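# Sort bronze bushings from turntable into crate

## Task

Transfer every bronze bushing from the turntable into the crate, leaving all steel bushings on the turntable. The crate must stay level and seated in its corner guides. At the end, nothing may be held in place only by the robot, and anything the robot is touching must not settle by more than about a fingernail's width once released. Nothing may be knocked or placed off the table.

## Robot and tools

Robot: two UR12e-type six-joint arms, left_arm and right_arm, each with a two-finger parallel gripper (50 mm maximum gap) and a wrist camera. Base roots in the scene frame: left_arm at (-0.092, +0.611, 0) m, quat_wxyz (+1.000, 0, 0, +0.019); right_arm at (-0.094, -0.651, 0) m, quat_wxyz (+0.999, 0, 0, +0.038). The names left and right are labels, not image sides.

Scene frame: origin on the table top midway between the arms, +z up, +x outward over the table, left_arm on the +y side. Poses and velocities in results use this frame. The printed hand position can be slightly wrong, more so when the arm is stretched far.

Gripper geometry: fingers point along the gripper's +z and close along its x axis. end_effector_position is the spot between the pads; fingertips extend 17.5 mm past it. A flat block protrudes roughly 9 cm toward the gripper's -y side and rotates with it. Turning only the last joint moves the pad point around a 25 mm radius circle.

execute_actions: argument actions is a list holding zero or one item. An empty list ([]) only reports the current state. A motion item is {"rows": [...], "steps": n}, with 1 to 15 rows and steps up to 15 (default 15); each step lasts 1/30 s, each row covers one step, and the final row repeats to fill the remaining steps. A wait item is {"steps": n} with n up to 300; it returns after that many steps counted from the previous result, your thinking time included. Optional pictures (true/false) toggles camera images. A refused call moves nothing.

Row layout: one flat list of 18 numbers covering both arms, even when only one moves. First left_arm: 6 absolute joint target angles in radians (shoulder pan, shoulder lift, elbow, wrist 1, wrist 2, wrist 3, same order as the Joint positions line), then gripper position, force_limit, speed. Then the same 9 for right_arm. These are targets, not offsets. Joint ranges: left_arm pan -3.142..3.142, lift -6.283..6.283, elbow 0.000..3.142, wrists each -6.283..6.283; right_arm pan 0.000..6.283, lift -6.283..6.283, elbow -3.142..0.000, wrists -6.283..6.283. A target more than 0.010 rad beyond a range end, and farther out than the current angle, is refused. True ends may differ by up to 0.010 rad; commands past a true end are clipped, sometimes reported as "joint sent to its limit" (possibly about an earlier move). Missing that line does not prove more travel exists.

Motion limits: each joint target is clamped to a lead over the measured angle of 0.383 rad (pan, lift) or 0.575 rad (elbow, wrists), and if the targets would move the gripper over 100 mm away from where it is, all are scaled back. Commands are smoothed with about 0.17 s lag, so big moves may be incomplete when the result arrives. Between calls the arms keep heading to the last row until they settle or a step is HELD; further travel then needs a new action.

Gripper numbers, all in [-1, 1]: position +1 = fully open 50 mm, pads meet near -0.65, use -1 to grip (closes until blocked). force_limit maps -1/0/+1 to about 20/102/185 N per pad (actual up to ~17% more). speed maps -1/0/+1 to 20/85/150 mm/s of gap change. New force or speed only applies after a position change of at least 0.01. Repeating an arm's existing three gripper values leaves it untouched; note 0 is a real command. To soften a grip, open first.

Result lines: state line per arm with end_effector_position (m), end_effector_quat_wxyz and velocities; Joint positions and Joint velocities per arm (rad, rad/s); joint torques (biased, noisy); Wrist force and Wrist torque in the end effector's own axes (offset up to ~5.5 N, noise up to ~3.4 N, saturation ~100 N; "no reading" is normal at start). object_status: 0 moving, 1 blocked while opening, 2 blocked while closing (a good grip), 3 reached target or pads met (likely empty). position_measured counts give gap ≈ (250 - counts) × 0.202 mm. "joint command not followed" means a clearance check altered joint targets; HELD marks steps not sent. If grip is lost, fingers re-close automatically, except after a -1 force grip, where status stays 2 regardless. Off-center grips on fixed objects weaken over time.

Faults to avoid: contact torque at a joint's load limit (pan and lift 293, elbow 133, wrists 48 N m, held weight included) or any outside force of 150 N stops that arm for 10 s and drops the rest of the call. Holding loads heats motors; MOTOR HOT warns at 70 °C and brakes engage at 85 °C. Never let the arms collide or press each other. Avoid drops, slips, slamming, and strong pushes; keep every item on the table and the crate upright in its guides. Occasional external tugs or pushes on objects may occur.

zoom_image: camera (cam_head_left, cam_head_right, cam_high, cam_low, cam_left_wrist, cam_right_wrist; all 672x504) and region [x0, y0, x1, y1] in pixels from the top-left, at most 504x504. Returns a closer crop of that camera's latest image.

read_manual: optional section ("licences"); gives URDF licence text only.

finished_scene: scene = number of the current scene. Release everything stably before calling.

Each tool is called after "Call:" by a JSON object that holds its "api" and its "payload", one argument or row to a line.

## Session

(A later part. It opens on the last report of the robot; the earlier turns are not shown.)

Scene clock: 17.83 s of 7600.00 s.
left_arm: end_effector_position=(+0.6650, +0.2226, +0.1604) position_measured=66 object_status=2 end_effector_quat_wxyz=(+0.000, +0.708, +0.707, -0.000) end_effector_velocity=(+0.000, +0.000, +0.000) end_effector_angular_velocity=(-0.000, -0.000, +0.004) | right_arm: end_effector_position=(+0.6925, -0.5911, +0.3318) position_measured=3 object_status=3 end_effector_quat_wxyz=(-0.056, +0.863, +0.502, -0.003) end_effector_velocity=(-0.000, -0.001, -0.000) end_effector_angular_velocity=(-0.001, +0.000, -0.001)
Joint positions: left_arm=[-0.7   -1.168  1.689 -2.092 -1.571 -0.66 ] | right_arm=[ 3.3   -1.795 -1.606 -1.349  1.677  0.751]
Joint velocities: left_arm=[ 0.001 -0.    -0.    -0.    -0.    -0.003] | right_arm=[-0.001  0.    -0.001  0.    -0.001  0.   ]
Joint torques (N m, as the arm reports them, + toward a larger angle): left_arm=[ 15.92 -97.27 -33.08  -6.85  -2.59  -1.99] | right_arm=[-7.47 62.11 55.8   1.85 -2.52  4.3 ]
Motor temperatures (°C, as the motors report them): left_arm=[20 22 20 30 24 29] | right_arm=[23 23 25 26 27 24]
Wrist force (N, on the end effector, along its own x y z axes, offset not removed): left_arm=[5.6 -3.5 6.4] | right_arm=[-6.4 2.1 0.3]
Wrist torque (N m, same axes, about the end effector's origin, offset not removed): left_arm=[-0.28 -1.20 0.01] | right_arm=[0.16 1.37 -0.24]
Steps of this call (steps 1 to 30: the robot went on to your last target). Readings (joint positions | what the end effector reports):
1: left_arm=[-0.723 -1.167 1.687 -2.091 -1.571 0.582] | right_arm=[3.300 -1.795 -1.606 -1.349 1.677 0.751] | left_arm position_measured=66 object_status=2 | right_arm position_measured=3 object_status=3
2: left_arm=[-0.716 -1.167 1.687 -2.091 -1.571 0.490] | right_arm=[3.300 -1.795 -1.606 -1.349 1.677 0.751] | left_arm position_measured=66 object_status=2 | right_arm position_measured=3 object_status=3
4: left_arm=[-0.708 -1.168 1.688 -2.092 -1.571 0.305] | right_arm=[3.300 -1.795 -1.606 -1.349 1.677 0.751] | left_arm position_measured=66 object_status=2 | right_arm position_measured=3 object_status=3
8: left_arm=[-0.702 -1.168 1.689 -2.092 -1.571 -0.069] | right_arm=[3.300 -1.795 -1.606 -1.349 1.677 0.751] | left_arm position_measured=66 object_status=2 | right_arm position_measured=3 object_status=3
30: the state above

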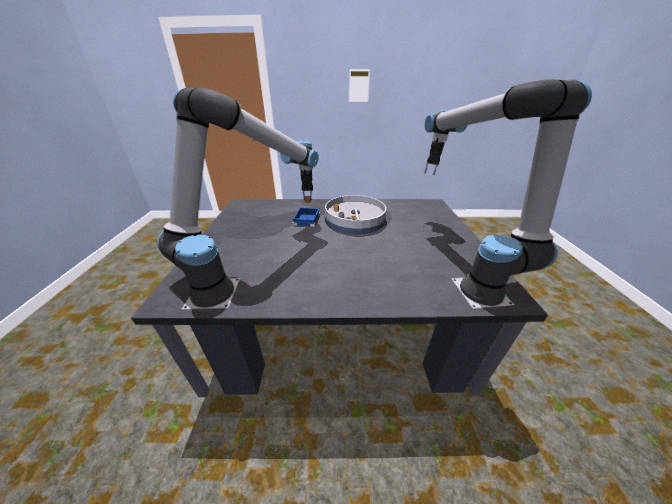

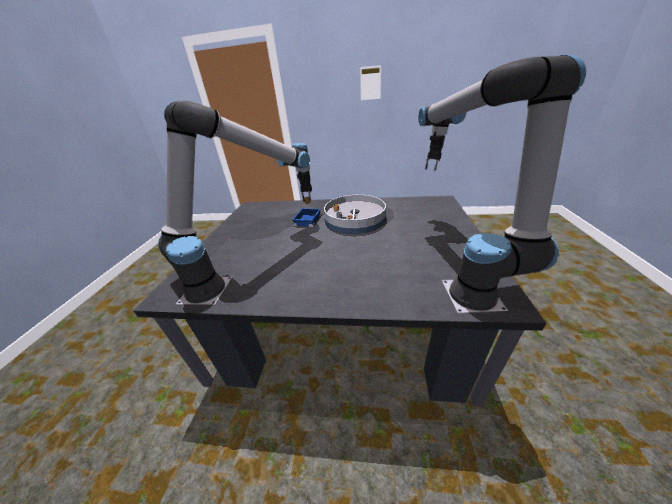

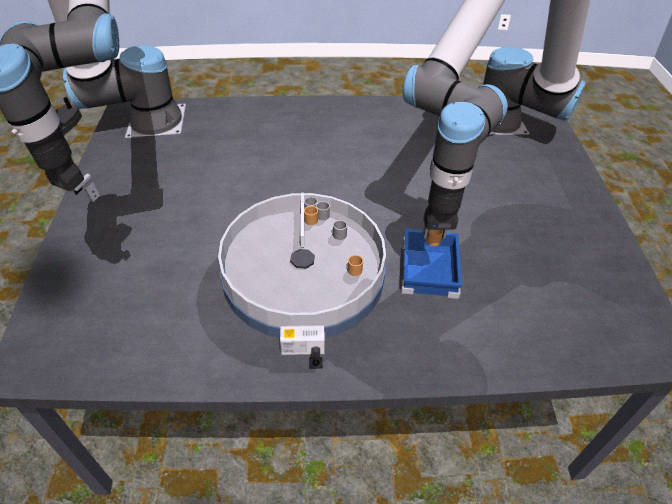

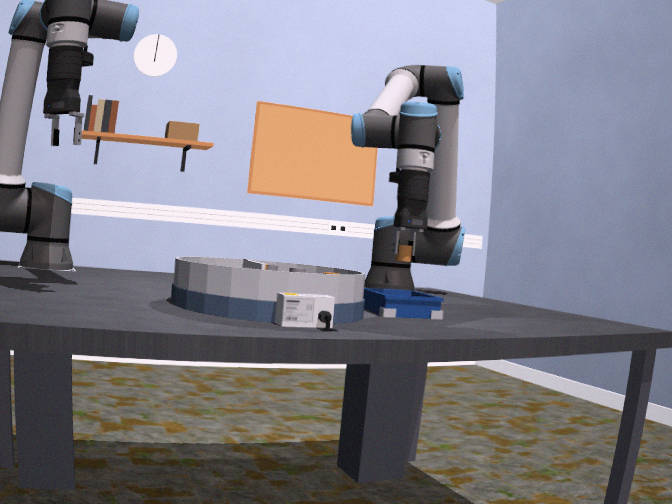

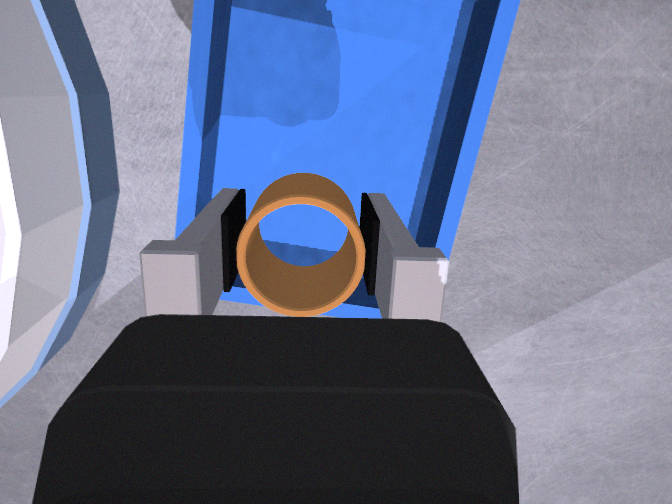

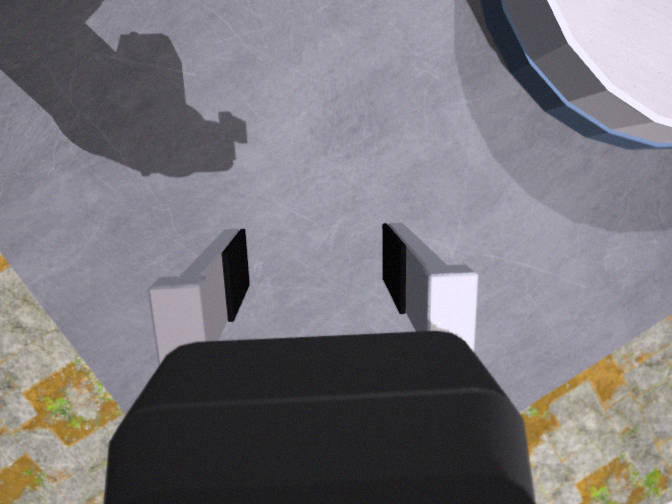

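Bushing hangs low; release z≈.05.

Call:
{"api": "execute_actions", "payload": {
  "actions": [
    {"rows":[[-0.7,-1.14,1.708,-2.139,-1.571,-0.66,-1,-0.5,1,3.3,-1.795,-1.606,-1.349,1.677,0.751,1,0,0],[-0.7,-1.12,1.722,-2.173,-1.571,-0.66,-1,-0.5,1,3.3,-1.795,-1.606,-1.349,1.677,0.751,1,0,0],[-0.7,-1.1,1.735,-2.206,-1.571,-0.66,-1,-0.5,1,3.3,-1.795,-1.606,-1.349,1.677,0.751,1,0,0],[-0.7,-1.08,1.748,-2.239,-1.571,-0.66,-1,-0.5,1,3.3,-1.795,-1.606,-1.349,1.677,0.751,1,0,0],[-0.7,-1.064,1.758,-2.265,-1.571,-0.66,-1,-0.5,1,3.3,-1.795,-1.606,-1.349,1.677,0.751,1,0,0]],"steps":15}
  ]
}}

Call:
{"api": "execute_actions", "payload": {
  "actions": [
    {"rows":[[-0.7,-1.064,1.758,-2.265,-1.571,-0.66,1,-0.5,1,3.3,-1.795,-1.606,-1.349,1.677,0.751,1,0,0]],"steps":8}
  ],
  "pictures": false
}}

Call:
{"api": "execute_actions", "payload": {
  "actions": [
    {"rows":[[-0.7,-1.168,1.689,-2.092,-1.571,-0.66,1,-0.5,1,3.3,-1.795,-1.606,-1.349,1.677,0.751,1,0,0]],"steps":12}
  ],
  "pictures": false
}}

Call:
{"api": "execute_actions", "payload": {
  "actions": [
    {"rows":[[-0.998,-1.134,1.6583,-2.095,-1.571,1.2,1,-0.5,1,3.3,-1.795,-1.606,-1.349,1.677,0.751,1,0,0]],"steps":15}
  ],
  "pictures": false
}}

Call:
{"api": "execute_actions", "payload": {
  "actions": [
    {"steps":22}
  ]
}}

Scene clock: 20.00 s of 7600.00 s.
left_arm: end_effector_position=(+0.6657, +0.2220, +0.0531) position_measured=66 object_status=2 end_effector_quat_wxyz=(+0.000, +0.708, +0.707, -0.000) end_effector_velocity=(-0.000, +0.001, -0.019) end_effector_angular_velocity=(-0.001, -0.001, +0.001) | right_arm: end_effector_position=(+0.6925, -0.5911, +0.3318) position_measured=3 object_status=3 end_effector_quat_wxyz=(-0.056, +0.863, +0.502, -0.003) end_effector_velocity=(+0.000, -0.000, -0.000) end_effector_angular_velocity=(-0.000, +0.000, -0.001)
Joint positions: left_arm=[-0.7   -1.066  1.757 -2.262 -1.571 -0.66 ] | right_arm=[ 3.3   -1.795 -1.606 -1.349  1.677  0.751]
Joint velocities: left_arm=[ 0.     0.019  0.012 -0.032  0.    -0.001] | right_arm=[-0.    -0.001  0.     0.    -0.     0.001]
Joint torques (N m, as the arm reports them, + toward a larger angle): left_arm=[ 13.5  -87.1  -31.29  -6.74  -2.5   -1.76] | right_arm=[-8.13 56.53 54.9   2.42 -3.04  3.99]
Motor temperatures (°C, as the motors report them): left_arm=[20 22 20 30 24 29] | right_arm=[23 23 25 26 27 24]
Wrist force (N, on the end effector, along its own x y z axes, offset not removed): left_arm=[5.6 1.0 2.1] | right_arm=[-7.4 0.3 -5.9]
Wrist torque (N m, same axes, about the end effector's origin, offset not removed): left_arm=[0.49 -1.17 0.08] | right_arm=[-0.30 1.58 -0.15]
Steps of this call (steps 1 to 15: the robot went on to your last target; steps 16 to 50: nothing new was sent; steps 51 to 65: all 15 steps of this action). Readings (joint positions | what the end effector reports):
51: left_arm=[-0.700 -1.168 1.689 -2.093 -1.571 -0.660] | right_arm=[3.300 -1.795 -1.606 -1.349 1.677 0.751] | left_arm position_measured=66 object_status=2 | right_arm position_measured=3 object_status=3
52: left_arm=[-0.700 -1.163 1.693 -2.100 -1.571 -0.660] | right_arm=[3.300 -1.795 -1.606 -1.349 1.677 0.751] | left_arm position_measured=66 object_status=2 | right_arm position_measured=3 object_status=3
54: left_arm=[-0.700 -1.140 1.708 -2.136 -1.571 -0.660] | right_arm=[3.300 -1.795 -1.606 -1.349 1.677 0.751] | left_arm position_measured=66 object_status=2 | right_arm position_measured=3 object_status=3
58: left_arm=[-0.700 -1.086 1.744 -2.226 -1.571 -0.660] | right_arm=[3.300 -1.795 -1.606 -1.349 1.677 0.751] | left_arm position_measured=66 object_status=2 | right_arm position_measured=3 object_status=3
65: the state above

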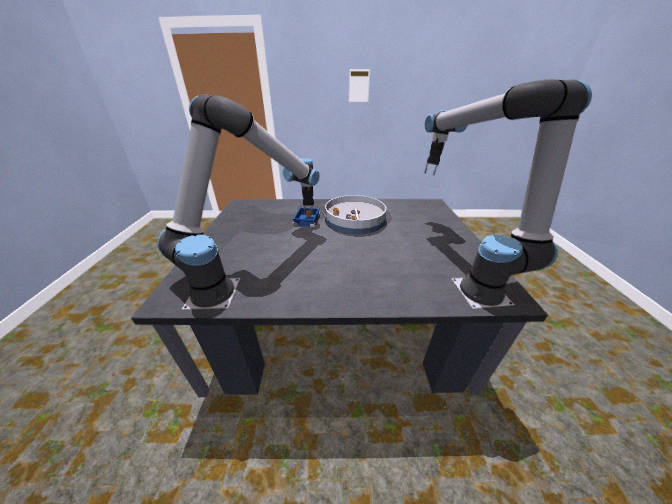

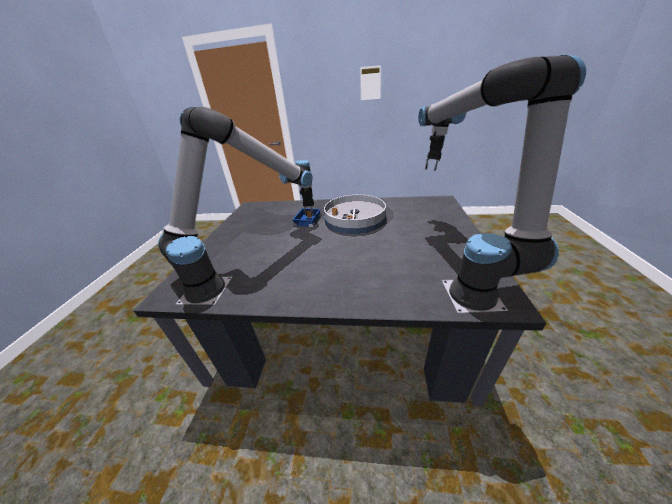

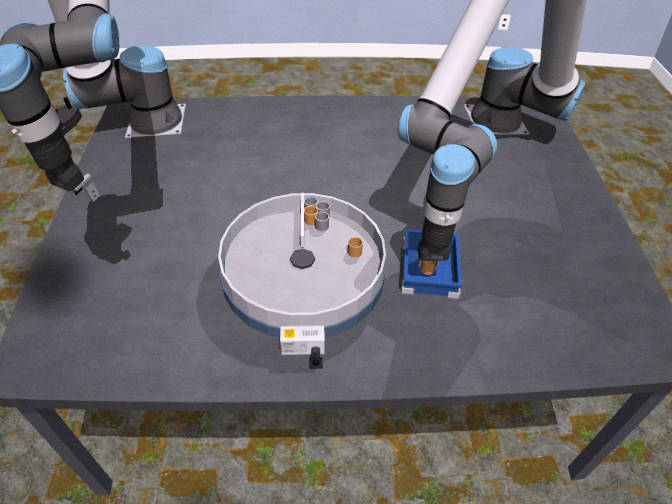

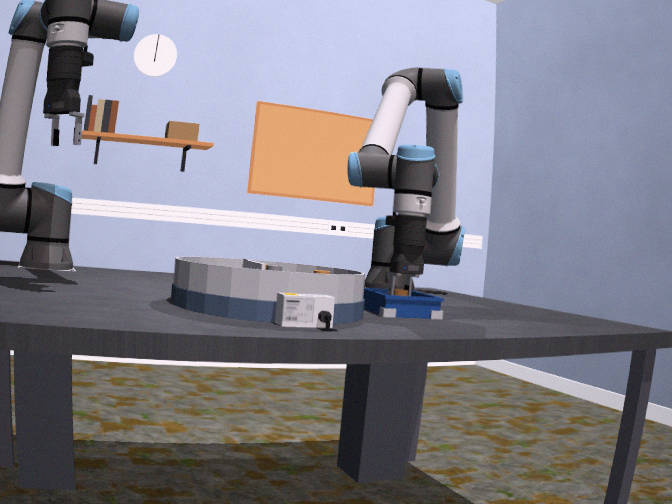

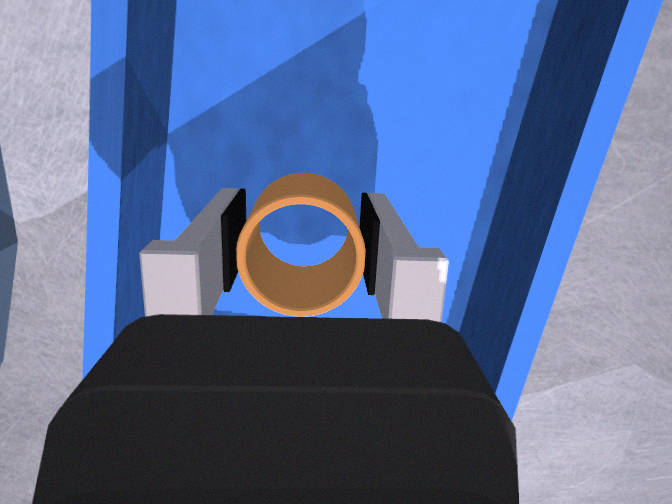

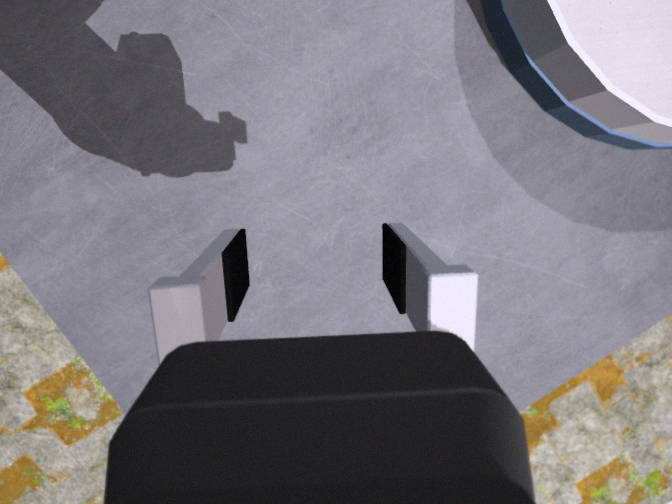

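Scene clock: 20.27 s of 7600.00 s.
left_arm: end_effector_position=(+0.6657, +0.2220, +0.0514) position_measured=3 object_status=0 end_effector_quat_wxyz=(+0.000, +0.708, +0.707, -0.000) end_effector_velocity=(+0.001, -0.000, -0.001) end_effector_angular_velocity=(-0.001, -0.001, -0.000) | right_arm: end_effector_position=(+0.6925, -0.5911, +0.3318) position_measured=3 object_status=3 end_effector_quat_wxyz=(-0.056, +0.863, +0.502, -0.003) end_effector_velocity=(+0.001, +0.001, +0.002) end_effector_angular_velocity=(+0.001, -0.003, +0.002)
Joint positions: left_arm=[-0.7   -1.064  1.758 -2.265 -1.571 -0.66 ] | right_arm=[ 3.3   -1.795 -1.606 -1.349  1.677  0.751]
Joint velocities: left_arm=[ 0.     0.001 -0.    -0.002 -0.     0.   ] | right_arm=[ 0.001  0.001  0.002  0.     0.    -0.001]
Joint torques (N m, as the arm reports them, + toward a larger angle): left_arm=[ 11.02 -79.38 -28.03  -7.12  -2.05  -1.66] | right_arm=[-8.25 57.23 53.27  2.03 -2.13  3.63]
Motor temperatures (°C, as the motors report them): left_arm=[20 22 20 30 24 29] | right_arm=[23 23 25 26 27 24]
Wrist force (N, on the end effector, along its own x y z axes, offset not removed): left_arm=[4.3 -2.3 -0.5] | right_arm=[-3.6 0.2 -1.5]
Wrist torque (N m, same axes, about the end effector's origin, offset not removed): left_arm=[-0.21 -0.86 0.08] | right_arm=[-0.38 0.67 -0.03]
Steps of this call (steps 1 to 8: all 8 steps of this action). Readings (joint positions | what the end effector reports):
1: left_arm=[-0.700 -1.065 1.757 -2.263 -1.571 -0.660] | right_arm=[3.300 -1.795 -1.606 -1.349 1.677 0.751] | left_arm position_measured=52 object_status=0 | right_arm position_measured=3 object_status=3
2: left_arm=[-0.700 -1.065 1.757 -2.264 -1.571 -0.660] | right_arm=[3.300 -1.795 -1.606 -1.349 1.677 0.751] | left_arm position_measured=27 object_status=0 | right_arm position_measured=3 object_status=3
4: left_arm=[-0.700 -1.064 1.758 -2.264 -1.571 -0.660] | right_arm=[3.300 -1.795 -1.606 -1.349 1.677 0.751] | left_arm position_measured=3 object_status=0 | right_arm position_measured=3 object_status=3
8: the state above

Scene clock: 20.67 s of 7600.00 s.
left_arm: end_effector_position=(+0.6654, +0.2222, +0.1575) position_measured=3 object_status=3 end_effector_quat_wxyz=(+0.001, +0.708, +0.707, -0.000) end_effector_velocity=(-0.006, +0.004, +0.030) end_effector_angular_velocity=(+0.009, +0.011, -0.000) | right_arm: end_effector_position=(+0.6925, -0.5911, +0.3318) position_measured=3 object_status=3 end_effector_quat_wxyz=(-0.056, +0.863, +0.502, -0.003) end_effector_velocity=(-0.000, +0.001, -0.000) end_effector_angular_velocity=(+0.000, +0.000, +0.001)
Joint positions: left_arm=[-0.7   -1.165  1.691 -2.098 -1.571 -0.66 ] | right_arm=[ 3.3   -1.795 -1.606 -1.349  1.677  0.751]
Joint velocities: left_arm=[-0.    -0.03  -0.018  0.062 -0.     0.   ] | right_arm=[ 0.001 -0.     0.    -0.     0.     0.   ]
Joint torques (N m, as the arm reports them, + toward a larger angle): left_arm=[  6.47 -90.72 -52.02  -1.89  -1.97  -1.9 ] | right_arm=[-6.94 61.57 54.33  1.98 -2.81  3.78]
Motor temperatures (°C, as the motors report them): left_arm=[20 22 20 30 24 29] | right_arm=[23 23 25 26 27 24]
Wrist force (N, on the end effector, along its own x y z axes, offset not removed): left_arm=[5.2 -3.0 -1.2] | right_arm=[-10.1 -4.5 2.8]
Wrist torque (N m, same axes, about the end effector's origin, offset not removed): left_arm=[-0.38 -0.99 0.11] | right_arm=[-1.09 1.77 0.04]
Steps of this call (steps 1 to 12: all 12 steps of this action). Readings (joint positions | what the end effector reports):
1: left_arm=[-0.700 -1.065 1.758 -2.264 -1.571 -0.660] | right_arm=[3.300 -1.795 -1.606 -1.349 1.677 0.751] | left_arm position_measured=3 object_status=0 | right_arm position_measured=3 object_status=3
2: left_arm=[-0.700 -1.073 1.751 -2.254 -1.571 -0.660] | right_arm=[3.300 -1.795 -1.606 -1.349 1.677 0.751] | left_arm position_measured=3 object_status=0 | right_arm position_measured=3 object_status=3
4: left_arm=[-0.700 -1.114 1.722 -2.194 -1.571 -0.660] | right_arm=[3.300 -1.795 -1.606 -1.349 1.677 0.751] | left_arm position_measured=3 object_status=3 | right_arm position_measured=3 object_status=3
8: left_arm=[-0.700 -1.156 1.696 -2.116 -1.571 -0.660] | right_arm=[3.300 -1.795 -1.606 -1.349 1.677 0.751] | left_arm position_measured=3 object_status=3 | right_arm position_measured=3 object_status=3
12: the state above

Scene clock: 21.17 s of 7600.00 s.
left_arm: end_effector_position=(+0.5510, +0.0283, +0.1505) position_measured=3 object_status=3 end_effector_quat_wxyz=(+0.000, +0.983, +0.185, -0.000) end_effector_velocity=(-0.024, -0.082, -0.004) end_effector_angular_velocity=(+0.000, +0.001, -2.883) | right_arm: end_effector_position=(+0.6925, -0.5911, +0.3318) position_measured=3 object_status=3 end_effector_quat_wxyz=(-0.056, +0.863, +0.502, -0.003) end_effector_velocity=(-0.000, +0.000, -0.000) end_effector_angular_velocity=(-0.000, +0.000, +0.001)
Joint positions: left_arm=[-0.984 -1.135  1.66  -2.095 -1.571  0.254] | right_arm=[ 3.3   -1.795 -1.606 -1.349  1.677  0.751]
Joint velocities: left_arm=[-0.157  0.015 -0.014  0.001 -0.     2.726] | right_arm=[ 0.001  0.    -0.001  0.    -0.    -0.   ]
Joint torques (N m, as the arm reports them, + toward a larger angle): left_arm=[  0.93 -84.06 -52.58  -2.2   -0.03  12.01] | right_arm=[-6.8  58.43 53.99  2.37 -2.15  3.91]
Motor temperatures (°C, as the motors report them): left_arm=[20 22 20 30 24 29] | right_arm=[23 23 25 26 27 24]
Wrist force (N, on the end effector, along its own x y z axes, offset not removed): left_arm=[1.3 -0.8 6.2] | right_arm=[-4.6 -3.2 -2.3]
Wrist torque (N m, same axes, about the end effector's origin, offset not removed): left_arm=[0.19 -0.47 0.07] | right_arm=[-0.93 0.92 0.13]
Steps of this call (steps 1 to 15: all 15 steps of this action). Readings (joint positions | what the end effector reports):
1: left_arm=[-0.701 -1.166 1.690 -2.096 -1.571 -0.659] | right_arm=[3.300 -1.795 -1.606 -1.349 1.677 0.751] | left_arm position_measured=3 object_status=3 | right_arm position_measured=3 object_status=3
2: left_arm=[-0.710 -1.164 1.688 -2.096 -1.571 -0.649] | right_arm=[3.300 -1.795 -1.606 -1.349 1.677 0.751] | left_arm position_measured=3 object_status=3 | right_arm position_measured=3 object_status=3
4: left_arm=[-0.760 -1.158 1.682 -2.096 -1.571 -0.574] | right_arm=[3.300 -1.795 -1.606 -1.349 1.677 0.751] | left_arm position_measured=3 object_status=3 | right_arm position_measured=3 object_status=3
8: left_arm=[-0.861 -1.147 1.671 -2.095 -1.571 -0.343] | right_arm=[3.300 -1.795 -1.606 -1.349 1.677 0.751] | left_arm position_measured=3 object_status=3 | right_arm position_measured=3 object_status=3
15: the state above

Scene clock: 21.90 s of 7600.00 s.
left_arm: end_effector_position=(+0.5657, +0.0160, +0.1502) position_measured=3 object_status=3 end_effector_quat_wxyz=(+0.000, +0.957, -0.289, -0.000) end_effector_velocity=(-0.000, -0.000, -0.000) end_effector_angular_velocity=(+0.000, +0.000, -0.015) | right_arm: end_effector_position=(+0.6925, -0.5911, +0.3318) position_measured=3 object_status=3 end_effector_quat_wxyz=(-0.056, +0.863, +0.502, -0.003) end_effector_velocity=(+0.000, +0.000, +0.001) end_effector_angular_velocity=(+0.001, -0.001, -0.000)
Joint positions: left_arm=[-0.998 -1.134  1.658 -2.095 -1.571  1.199] | right_arm=[ 3.3   -1.795 -1.606 -1.349  1.677  0.751]
Joint velocities: left_arm=[-0.001  0.     0.     0.     0.     0.014] | right_arm=[-0.     0.     0.001 -0.     0.001  0.   ]
Joint torques (N m, as the arm reports them, + toward a larger angle): left_arm=[-17.92 -80.16 -53.91  -2.31   2.7    1.43] | right_arm=[-7.36 56.63 54.16  2.24 -2.36  4.04]
Motor temperatures (°C, as the motors report them): left_arm=[20 22 20 30 24 29] | right_arm=[23 23 25 26 27 24]
Wrist force (N, on the end effector, along its own x y z axes, offset not removed): left_arm=[1.1 -3.8 -1.8] | right_arm=[2.2 -2.8 -5.4]
Wrist torque (N m, same axes, about the end effector's origin, offset not removed): left_arm=[-0.55 -0.45 0.05] | right_arm=[-0.92 -0.45 -0.18]
Steps of this call (steps 1 to 22: the robot went on to your last target). Readings (joint positions | what the end effector reports):
1: left_arm=[-0.988 -1.135 1.659 -2.095 -1.571 0.346] | right_arm=[3.300 -1.795 -1.606 -1.349 1.677 0.751] | left_arm position_measured=3 object_status=3 | right_arm position_measured=3 object_status=3
2: left_arm=[-0.991 -1.135 1.659 -2.095 -1.571 0.439] | right_arm=[3.300 -1.795 -1.606 -1.349 1.677 0.751] | left_arm position_measured=3 object_status=3 | right_arm position_measured=3 object_status=3
4: left_arm=[-0.995 -1.134 1.659 -2.095 -1.571 0.627] | right_arm=[3.300 -1.795 -1.606 -1.349 1.677 0.751] | left_arm position_measured=3 object_status=3 | right_arm position_measured=3 object_status=3
8: left_arm=[-0.997 -1.134 1.658 -2.095 -1.571 0.990] | right_arm=[3.300 -1.795 -1.606 -1.349 1.677 0.751] | left_arm position_measured=3 object_status=3 | right_arm position_measured=3 object_status=3
22: the state above

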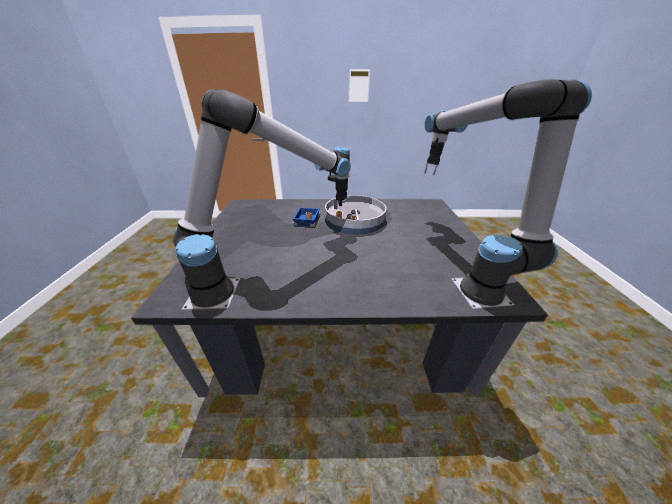

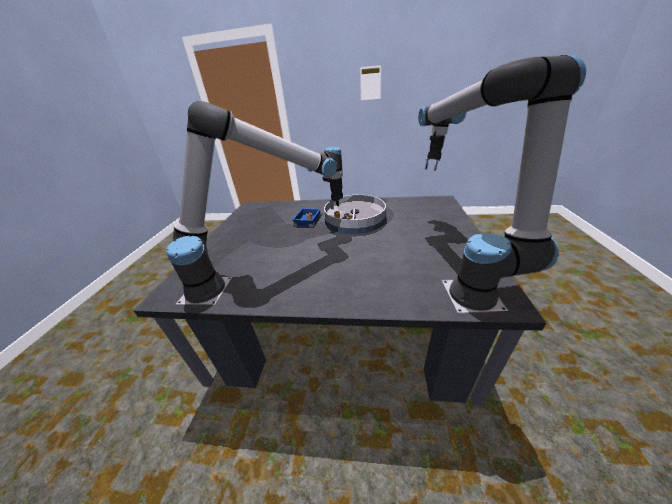

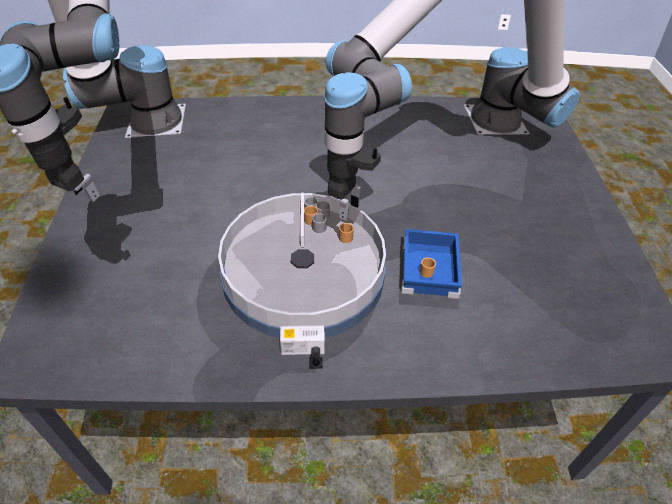

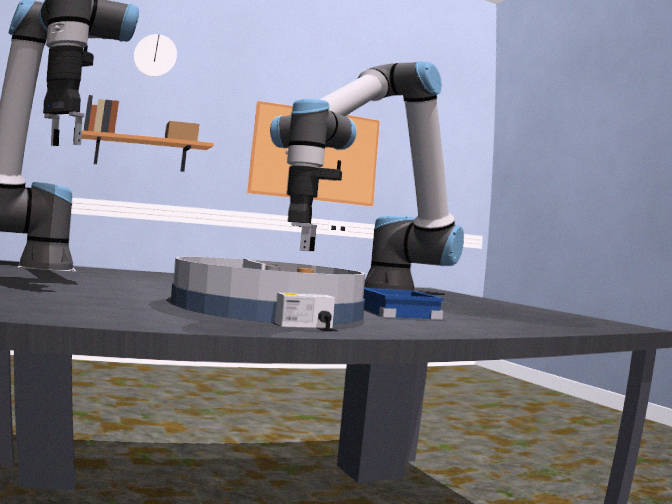

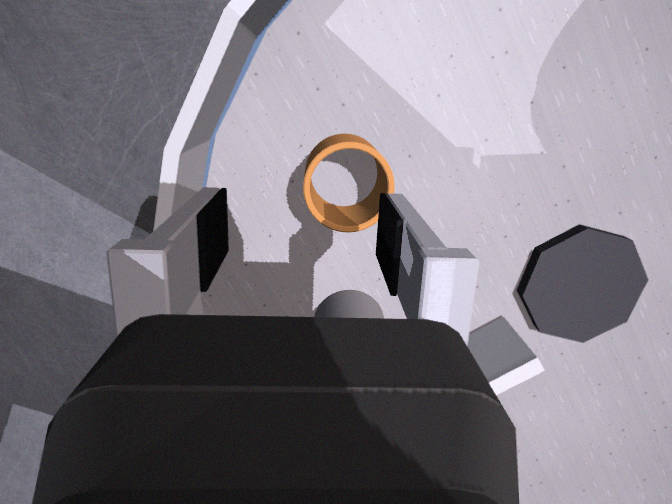

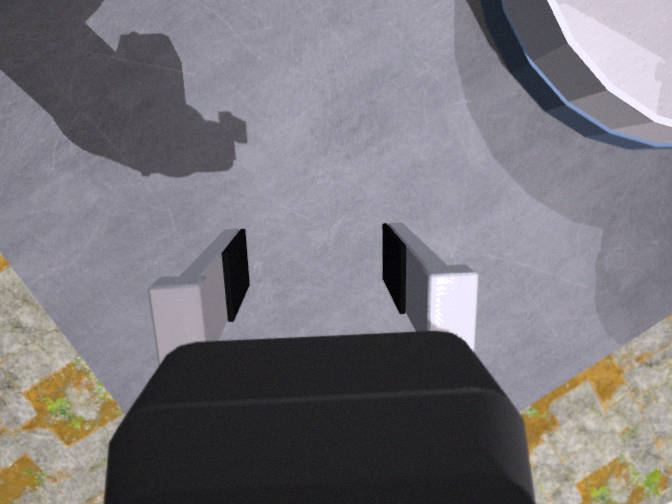

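Call:
{"api": "execute_actions", "payload": {
  "actions": [
    {"rows":[[-1.0376,-1.105,1.663,-2.129,-1.571,1.45,1,-0.5,1,3.3,-1.795,-1.606,-1.349,1.677,0.751,1,0,0]],"steps":15}
  ]
}}

Scene clock: 22.83 s of 7600.00 s.
left_arm: end_effector_position=(+0.5497, -0.0187, +0.1262) position_measured=3 object_status=3 end_effector_quat_wxyz=(+0.000, +0.906, -0.424, +0.000) end_effector_velocity=(-0.001, -0.003, -0.002) end_effector_angular_velocity=(+0.000, +0.000, -0.036) | right_arm: end_effector_position=(+0.6925, -0.5911, +0.3318) position_measured=3 object_status=3 end_effector_quat_wxyz=(-0.056, +0.863, +0.502, -0.003) end_effector_velocity=(-0.001, +0.001, -0.001) end_effector_angular_velocity=(-0.001, +0.002, +0.002)
Joint positions: left_arm=[-1.037 -1.105  1.663 -2.129 -1.571  1.447] | right_arm=[ 3.3   -1.795 -1.606 -1.349  1.677  0.751]
Joint velocities: left_arm=[-0.003  0.002  0.    -0.002 -0.     0.034] | right_arm=[ 0.001 -0.001 -0.001 -0.    -0.    -0.001]
Joint torques (N m, as the arm reports them, + toward a larger angle): left_arm=[-14.19 -82.03 -31.13  -6.11  -2.7    1.86] | right_arm=[-8.07 62.83 54.17  2.51 -3.03  3.96]
Motor temperatures (°C, as the motors report them): left_arm=[20 22 20 30 24 29] | right_arm=[23 23 25 26 27 24]
Wrist force (N, on the end effector, along its own x y z axes, offset not removed): left_arm=[3.3 -1.9 -1.4] | right_arm=[-6.0 0.4 -4.6]
Wrist torque (N m, same axes, about the end effector's origin, offset not removed): left_arm=[-0.06 -0.76 0.09] | right_arm=[-0.32 1.02 0.13]
Steps of this call (steps 1 to 13: the robot went on to your last target; steps 14 to 28: all 15 steps of this action). Readings (joint positions | what the end effector reports):
14: left_arm=[-0.999 -1.133 1.658 -2.095 -1.571 1.201] | right_arm=[3.300 -1.795 -1.606 -1.349 1.677 0.751] | left_arm position_measured=3 object_status=3 | right_arm position_measured=3 object_status=3
15: left_arm=[-1.005 -1.129 1.659 -2.101 -1.571 1.211] | right_arm=[3.300 -1.795 -1.606 -1.349 1.677 0.751] | left_arm position_measured=3 object_status=3 | right_arm position_measured=3 object_status=3
17: left_arm=[-1.021 -1.117 1.661 -2.114 -1.571 1.287] | right_arm=[3.300 -1.795 -1.606 -1.349 1.677 0.751] | left_arm position_measured=3 object_status=3 | right_arm position_measured=3 object_status=3
21: left_arm=[-1.034 -1.108 1.662 -2.126 -1.571 1.411] | right_arm=[3.300 -1.795 -1.606 -1.349 1.677 0.751] | left_arm position_measured=3 object_status=3 | right_arm position_measured=3 object_status=3
28: the state above

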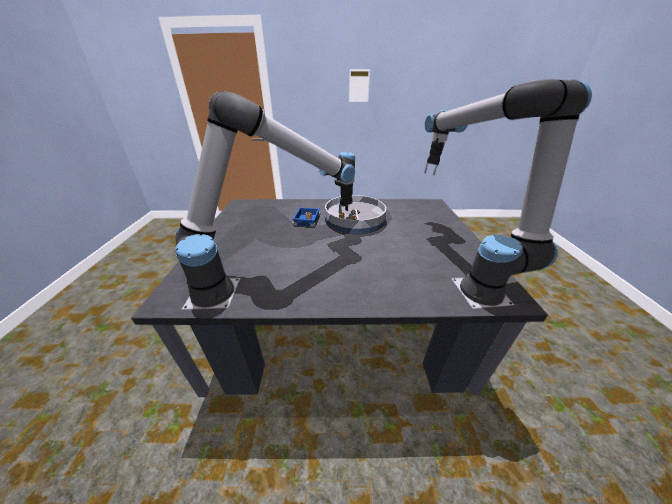

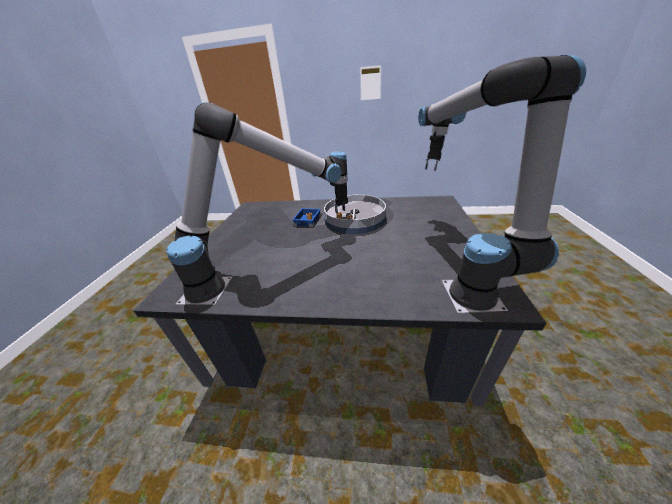

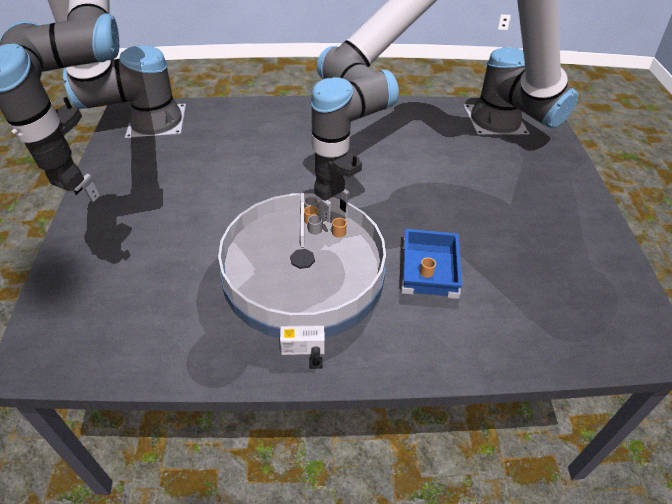

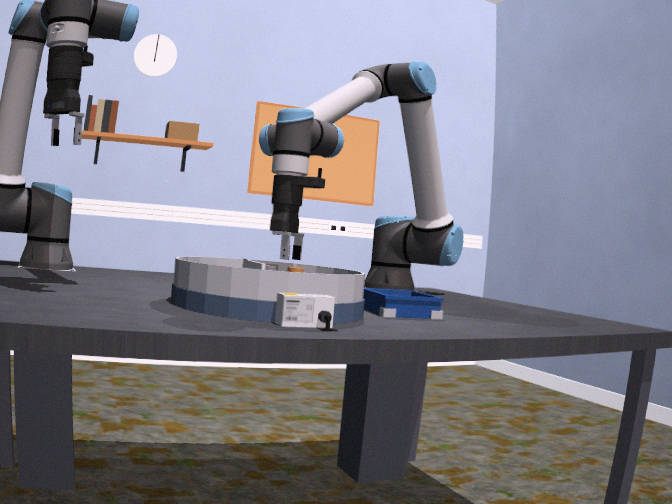

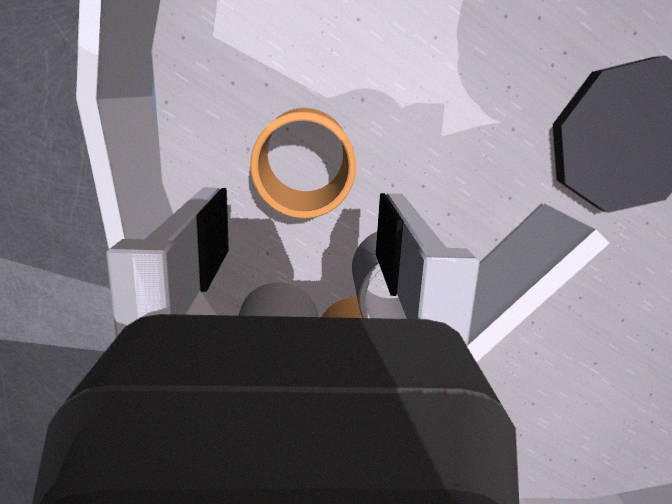

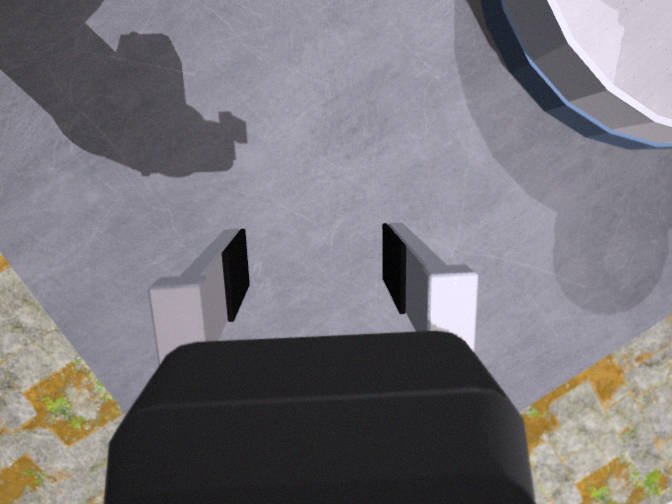

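Call:
{"api": "execute_actions", "payload": {
  "actions": [
    {"rows":[[-1.037,-1.07,1.692,-2.193,-1.571,1.4,1,-0.5,1,3.3,-1.795,-1.606,-1.349,1.677,0.751,1,0,0]],"steps":10}
  ],
  "pictures": false
}}

Call:
{"api": "execute_actions", "payload": {
  "actions": [
    {"rows":[[-1.037,-1.07,1.692,-2.193,-1.571,1.4,-1,-0.5,1,3.3,-1.795,-1.606,-1.349,1.677,0.751,1,0,0]],"steps":10}
  ]
}}

Scene clock: 23.83 s of 7600.00 s.
left_arm: end_effector_position=(+0.5483, -0.0168, +0.0874) position_measured=3 object_status=3 end_effector_quat_wxyz=(+0.000, +0.915, -0.403, -0.000) end_effector_velocity=(+0.000, +0.002, -0.020) end_effector_angular_velocity=(-0.002, -0.001, +0.028) | right_arm: end_effector_position=(+0.6925, -0.5911, +0.3318) position_measured=3 object_status=3 end_effector_quat_wxyz=(-0.056, +0.863, +0.502, -0.003) end_effector_velocity=(+0.000, +0.001, +0.000) end_effector_angular_velocity=(-0.002, -0.001, +0.002)
Joint positions: left_arm=[-1.037 -1.072  1.691 -2.19  -1.571  1.403] | right_arm=[ 3.3   -1.795 -1.606 -1.349  1.677  0.751]
Joint velocities: left_arm=[ 0.002  0.018  0.015 -0.035 -0.    -0.027] | right_arm=[ 0.002  0.     0.     0.    -0.002  0.   ]
Joint torques (N m, as the arm reports them, + toward a larger angle): left_arm=[ 14.89 -85.27 -31.91  -6.52  -2.15  -1.71] | right_arm=[-9.71 59.21 53.9   2.36 -2.66  3.9 ]
Motor temperatures (°C, as the motors report them): left_arm=[20 22 20 30 24 29] | right_arm=[23 23 25 26 27 24]
Wrist force (N, on the end effector, along its own x y z axes, offset not removed): left_arm=[2.8 -1.1 -0.1] | right_arm=[-4.2 2.7 -3.2]
Wrist torque (N m, same axes, about the end effector's origin, offset not removed): left_arm=[-0.01 -0.70 -0.06] | right_arm=[0.16 0.91 -0.39]
Steps of this call (steps 1 to 15: the robot went on to your last target; steps 16 to 20: nothing new was sent; steps 21 to 30: all 10 steps of this action). Readings (joint positions | what the end effector reports):
21: left_arm=[-1.038 -1.104 1.664 -2.130 -1.571 1.450] | right_arm=[3.300 -1.795 -1.606 -1.349 1.677 0.751] | left_arm position_measured=3 object_status=3 | right_arm position_measured=3 object_status=3
22: left_arm=[-1.038 -1.099 1.668 -2.138 -1.571 1.442] | right_arm=[3.300 -1.795 -1.606 -1.349 1.677 0.751] | left_arm position_measured=3 object_status=3 | right_arm position_measured=3 object_status=3
24: left_arm=[-1.038 -1.085 1.680 -2.164 -1.571 1.422] | right_arm=[3.300 -1.795 -1.606 -1.349 1.677 0.751] | left_arm position_measured=3 object_status=3 | right_arm position_measured=3 object_status=3
28: left_arm=[-1.037 -1.073 1.689 -2.186 -1.571 1.405] | right_arm=[3.300 -1.795 -1.606 -1.349 1.677 0.751] | left_arm position_measured=3 object_status=3 | right_arm position_measured=3 object_status=3
30: the state above

Scene clock: 24.17 s of 7600.00 s.
left_arm: end_effector_position=(+0.5484, -0.0166, +0.0857) position_measured=239 object_status=0 end_effector_quat_wxyz=(+0.000, +0.916, -0.402, +0.000) end_effector_velocity=(+0.000, -0.000, -0.000) end_effector_angular_velocity=(-0.001, -0.001, +0.002) | right_arm: end_effector_position=(+0.6925, -0.5911, +0.3318) position_measured=3 object_status=3 end_effector_quat_wxyz=(-0.056, +0.863, +0.502, -0.003) end_effector_velocity=(+0.000, -0.000, +0.001) end_effector_angular_velocity=(-0.000, -0.002, -0.000)
Joint positions: left_arm=[-1.037 -1.07   1.692 -2.193 -1.571  1.4  ] | right_arm=[ 3.3   -1.795 -1.606 -1.349  1.677  0.751]
Joint velocities: left_arm=[ 0.     0.001  0.    -0.002 -0.    -0.002] | right_arm=[-0.     0.001  0.001  0.    -0.001 -0.   ]
Joint torques (N m, as the arm reports them, + toward a larger angle): left_arm=[ 18.05 -80.91 -30.16  -6.78  -2.01  -1.72] | right_arm=[-10.09  60.4   53.81   2.64  -2.3    4.16]
Motor temperatures (°C, as the motors report them): left_arm=[20 22 20 30 24 29] | right_arm=[23 23 25 26 27 24]
Wrist force (N, on the end effector, along its own x y z axes, offset not removed): left_arm=[6.3 3.7 -2.0] | right_arm=[-7.9 0.6 -3.5]
Wrist torque (N m, same axes, about the end effector's origin, offset not removed): left_arm=[0.87 -1.24 0.04] | right_arm=[-0.14 1.55 0.08]
Steps of this call (steps 1 to 10: all 10 steps of this action). Readings (joint positions | what the end effector reports):
1: left_arm=[-1.037 -1.071 1.691 -2.191 -1.571 1.402] | right_arm=[3.300 -1.795 -1.606 -1.349 1.677 0.751] | left_arm position_measured=17 object_status=0 | right_arm position_measured=3 object_status=3
2: left_arm=[-1.037 -1.071 1.691 -2.191 -1.571 1.401] | right_arm=[3.300 -1.795 -1.606 -1.349 1.677 0.751] | left_arm position_measured=42 object_status=0 | right_arm position_measured=3 object_status=3
4: left_arm=[-1.037 -1.070 1.692 -2.192 -1.571 1.401] | right_arm=[3.300 -1.795 -1.606 -1.349 1.677 0.751] | left_arm position_measured=91 object_status=0 | right_arm position_measured=3 object_status=3
8: left_arm=[-1.037 -1.070 1.692 -2.193 -1.571 1.400] | right_arm=[3.300 -1.795 -1.606 -1.349 1.677 0.751] | left_arm position_measured=190 object_status=0 | right_arm position_measured=3 object_status=3
10: the state above

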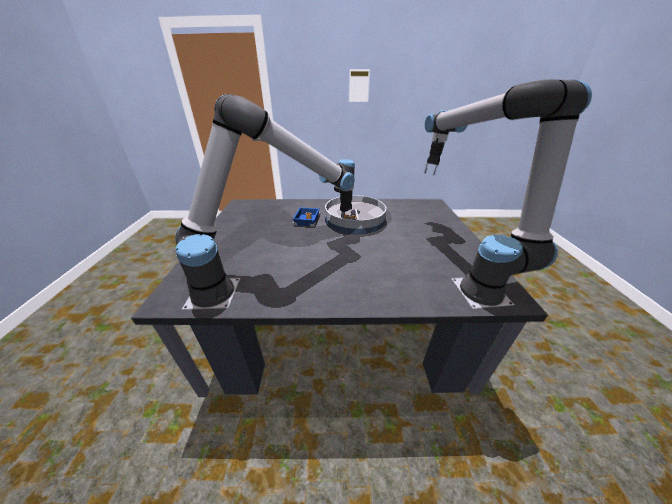

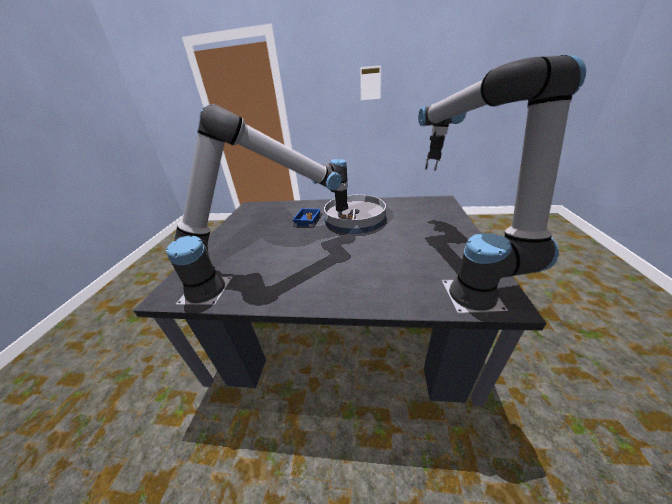

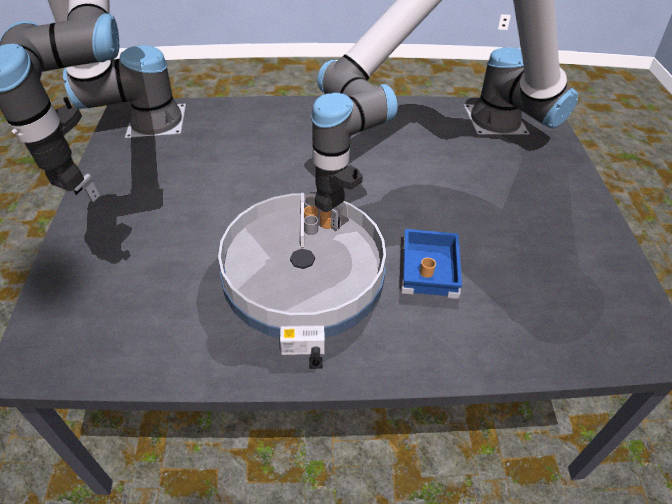

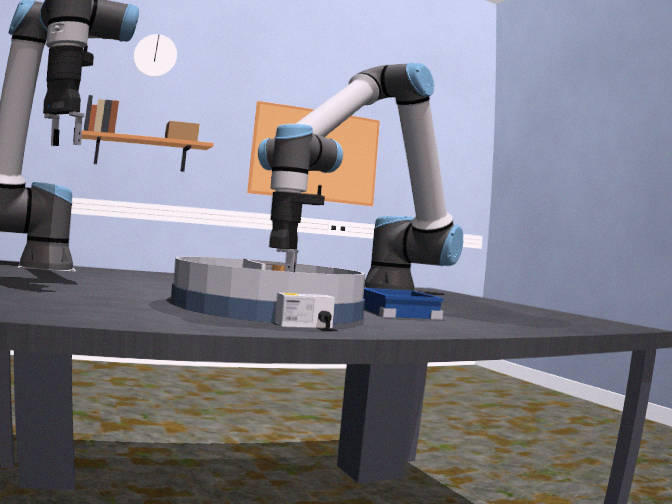

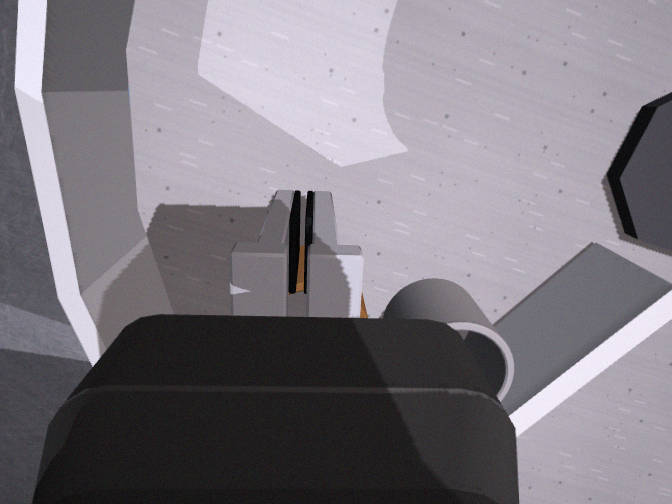

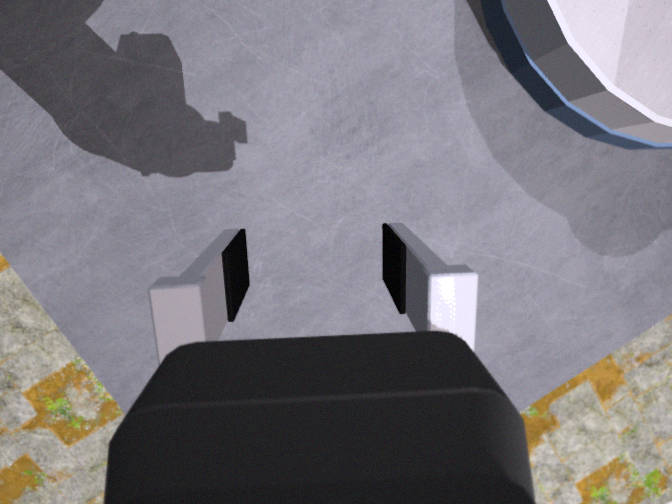

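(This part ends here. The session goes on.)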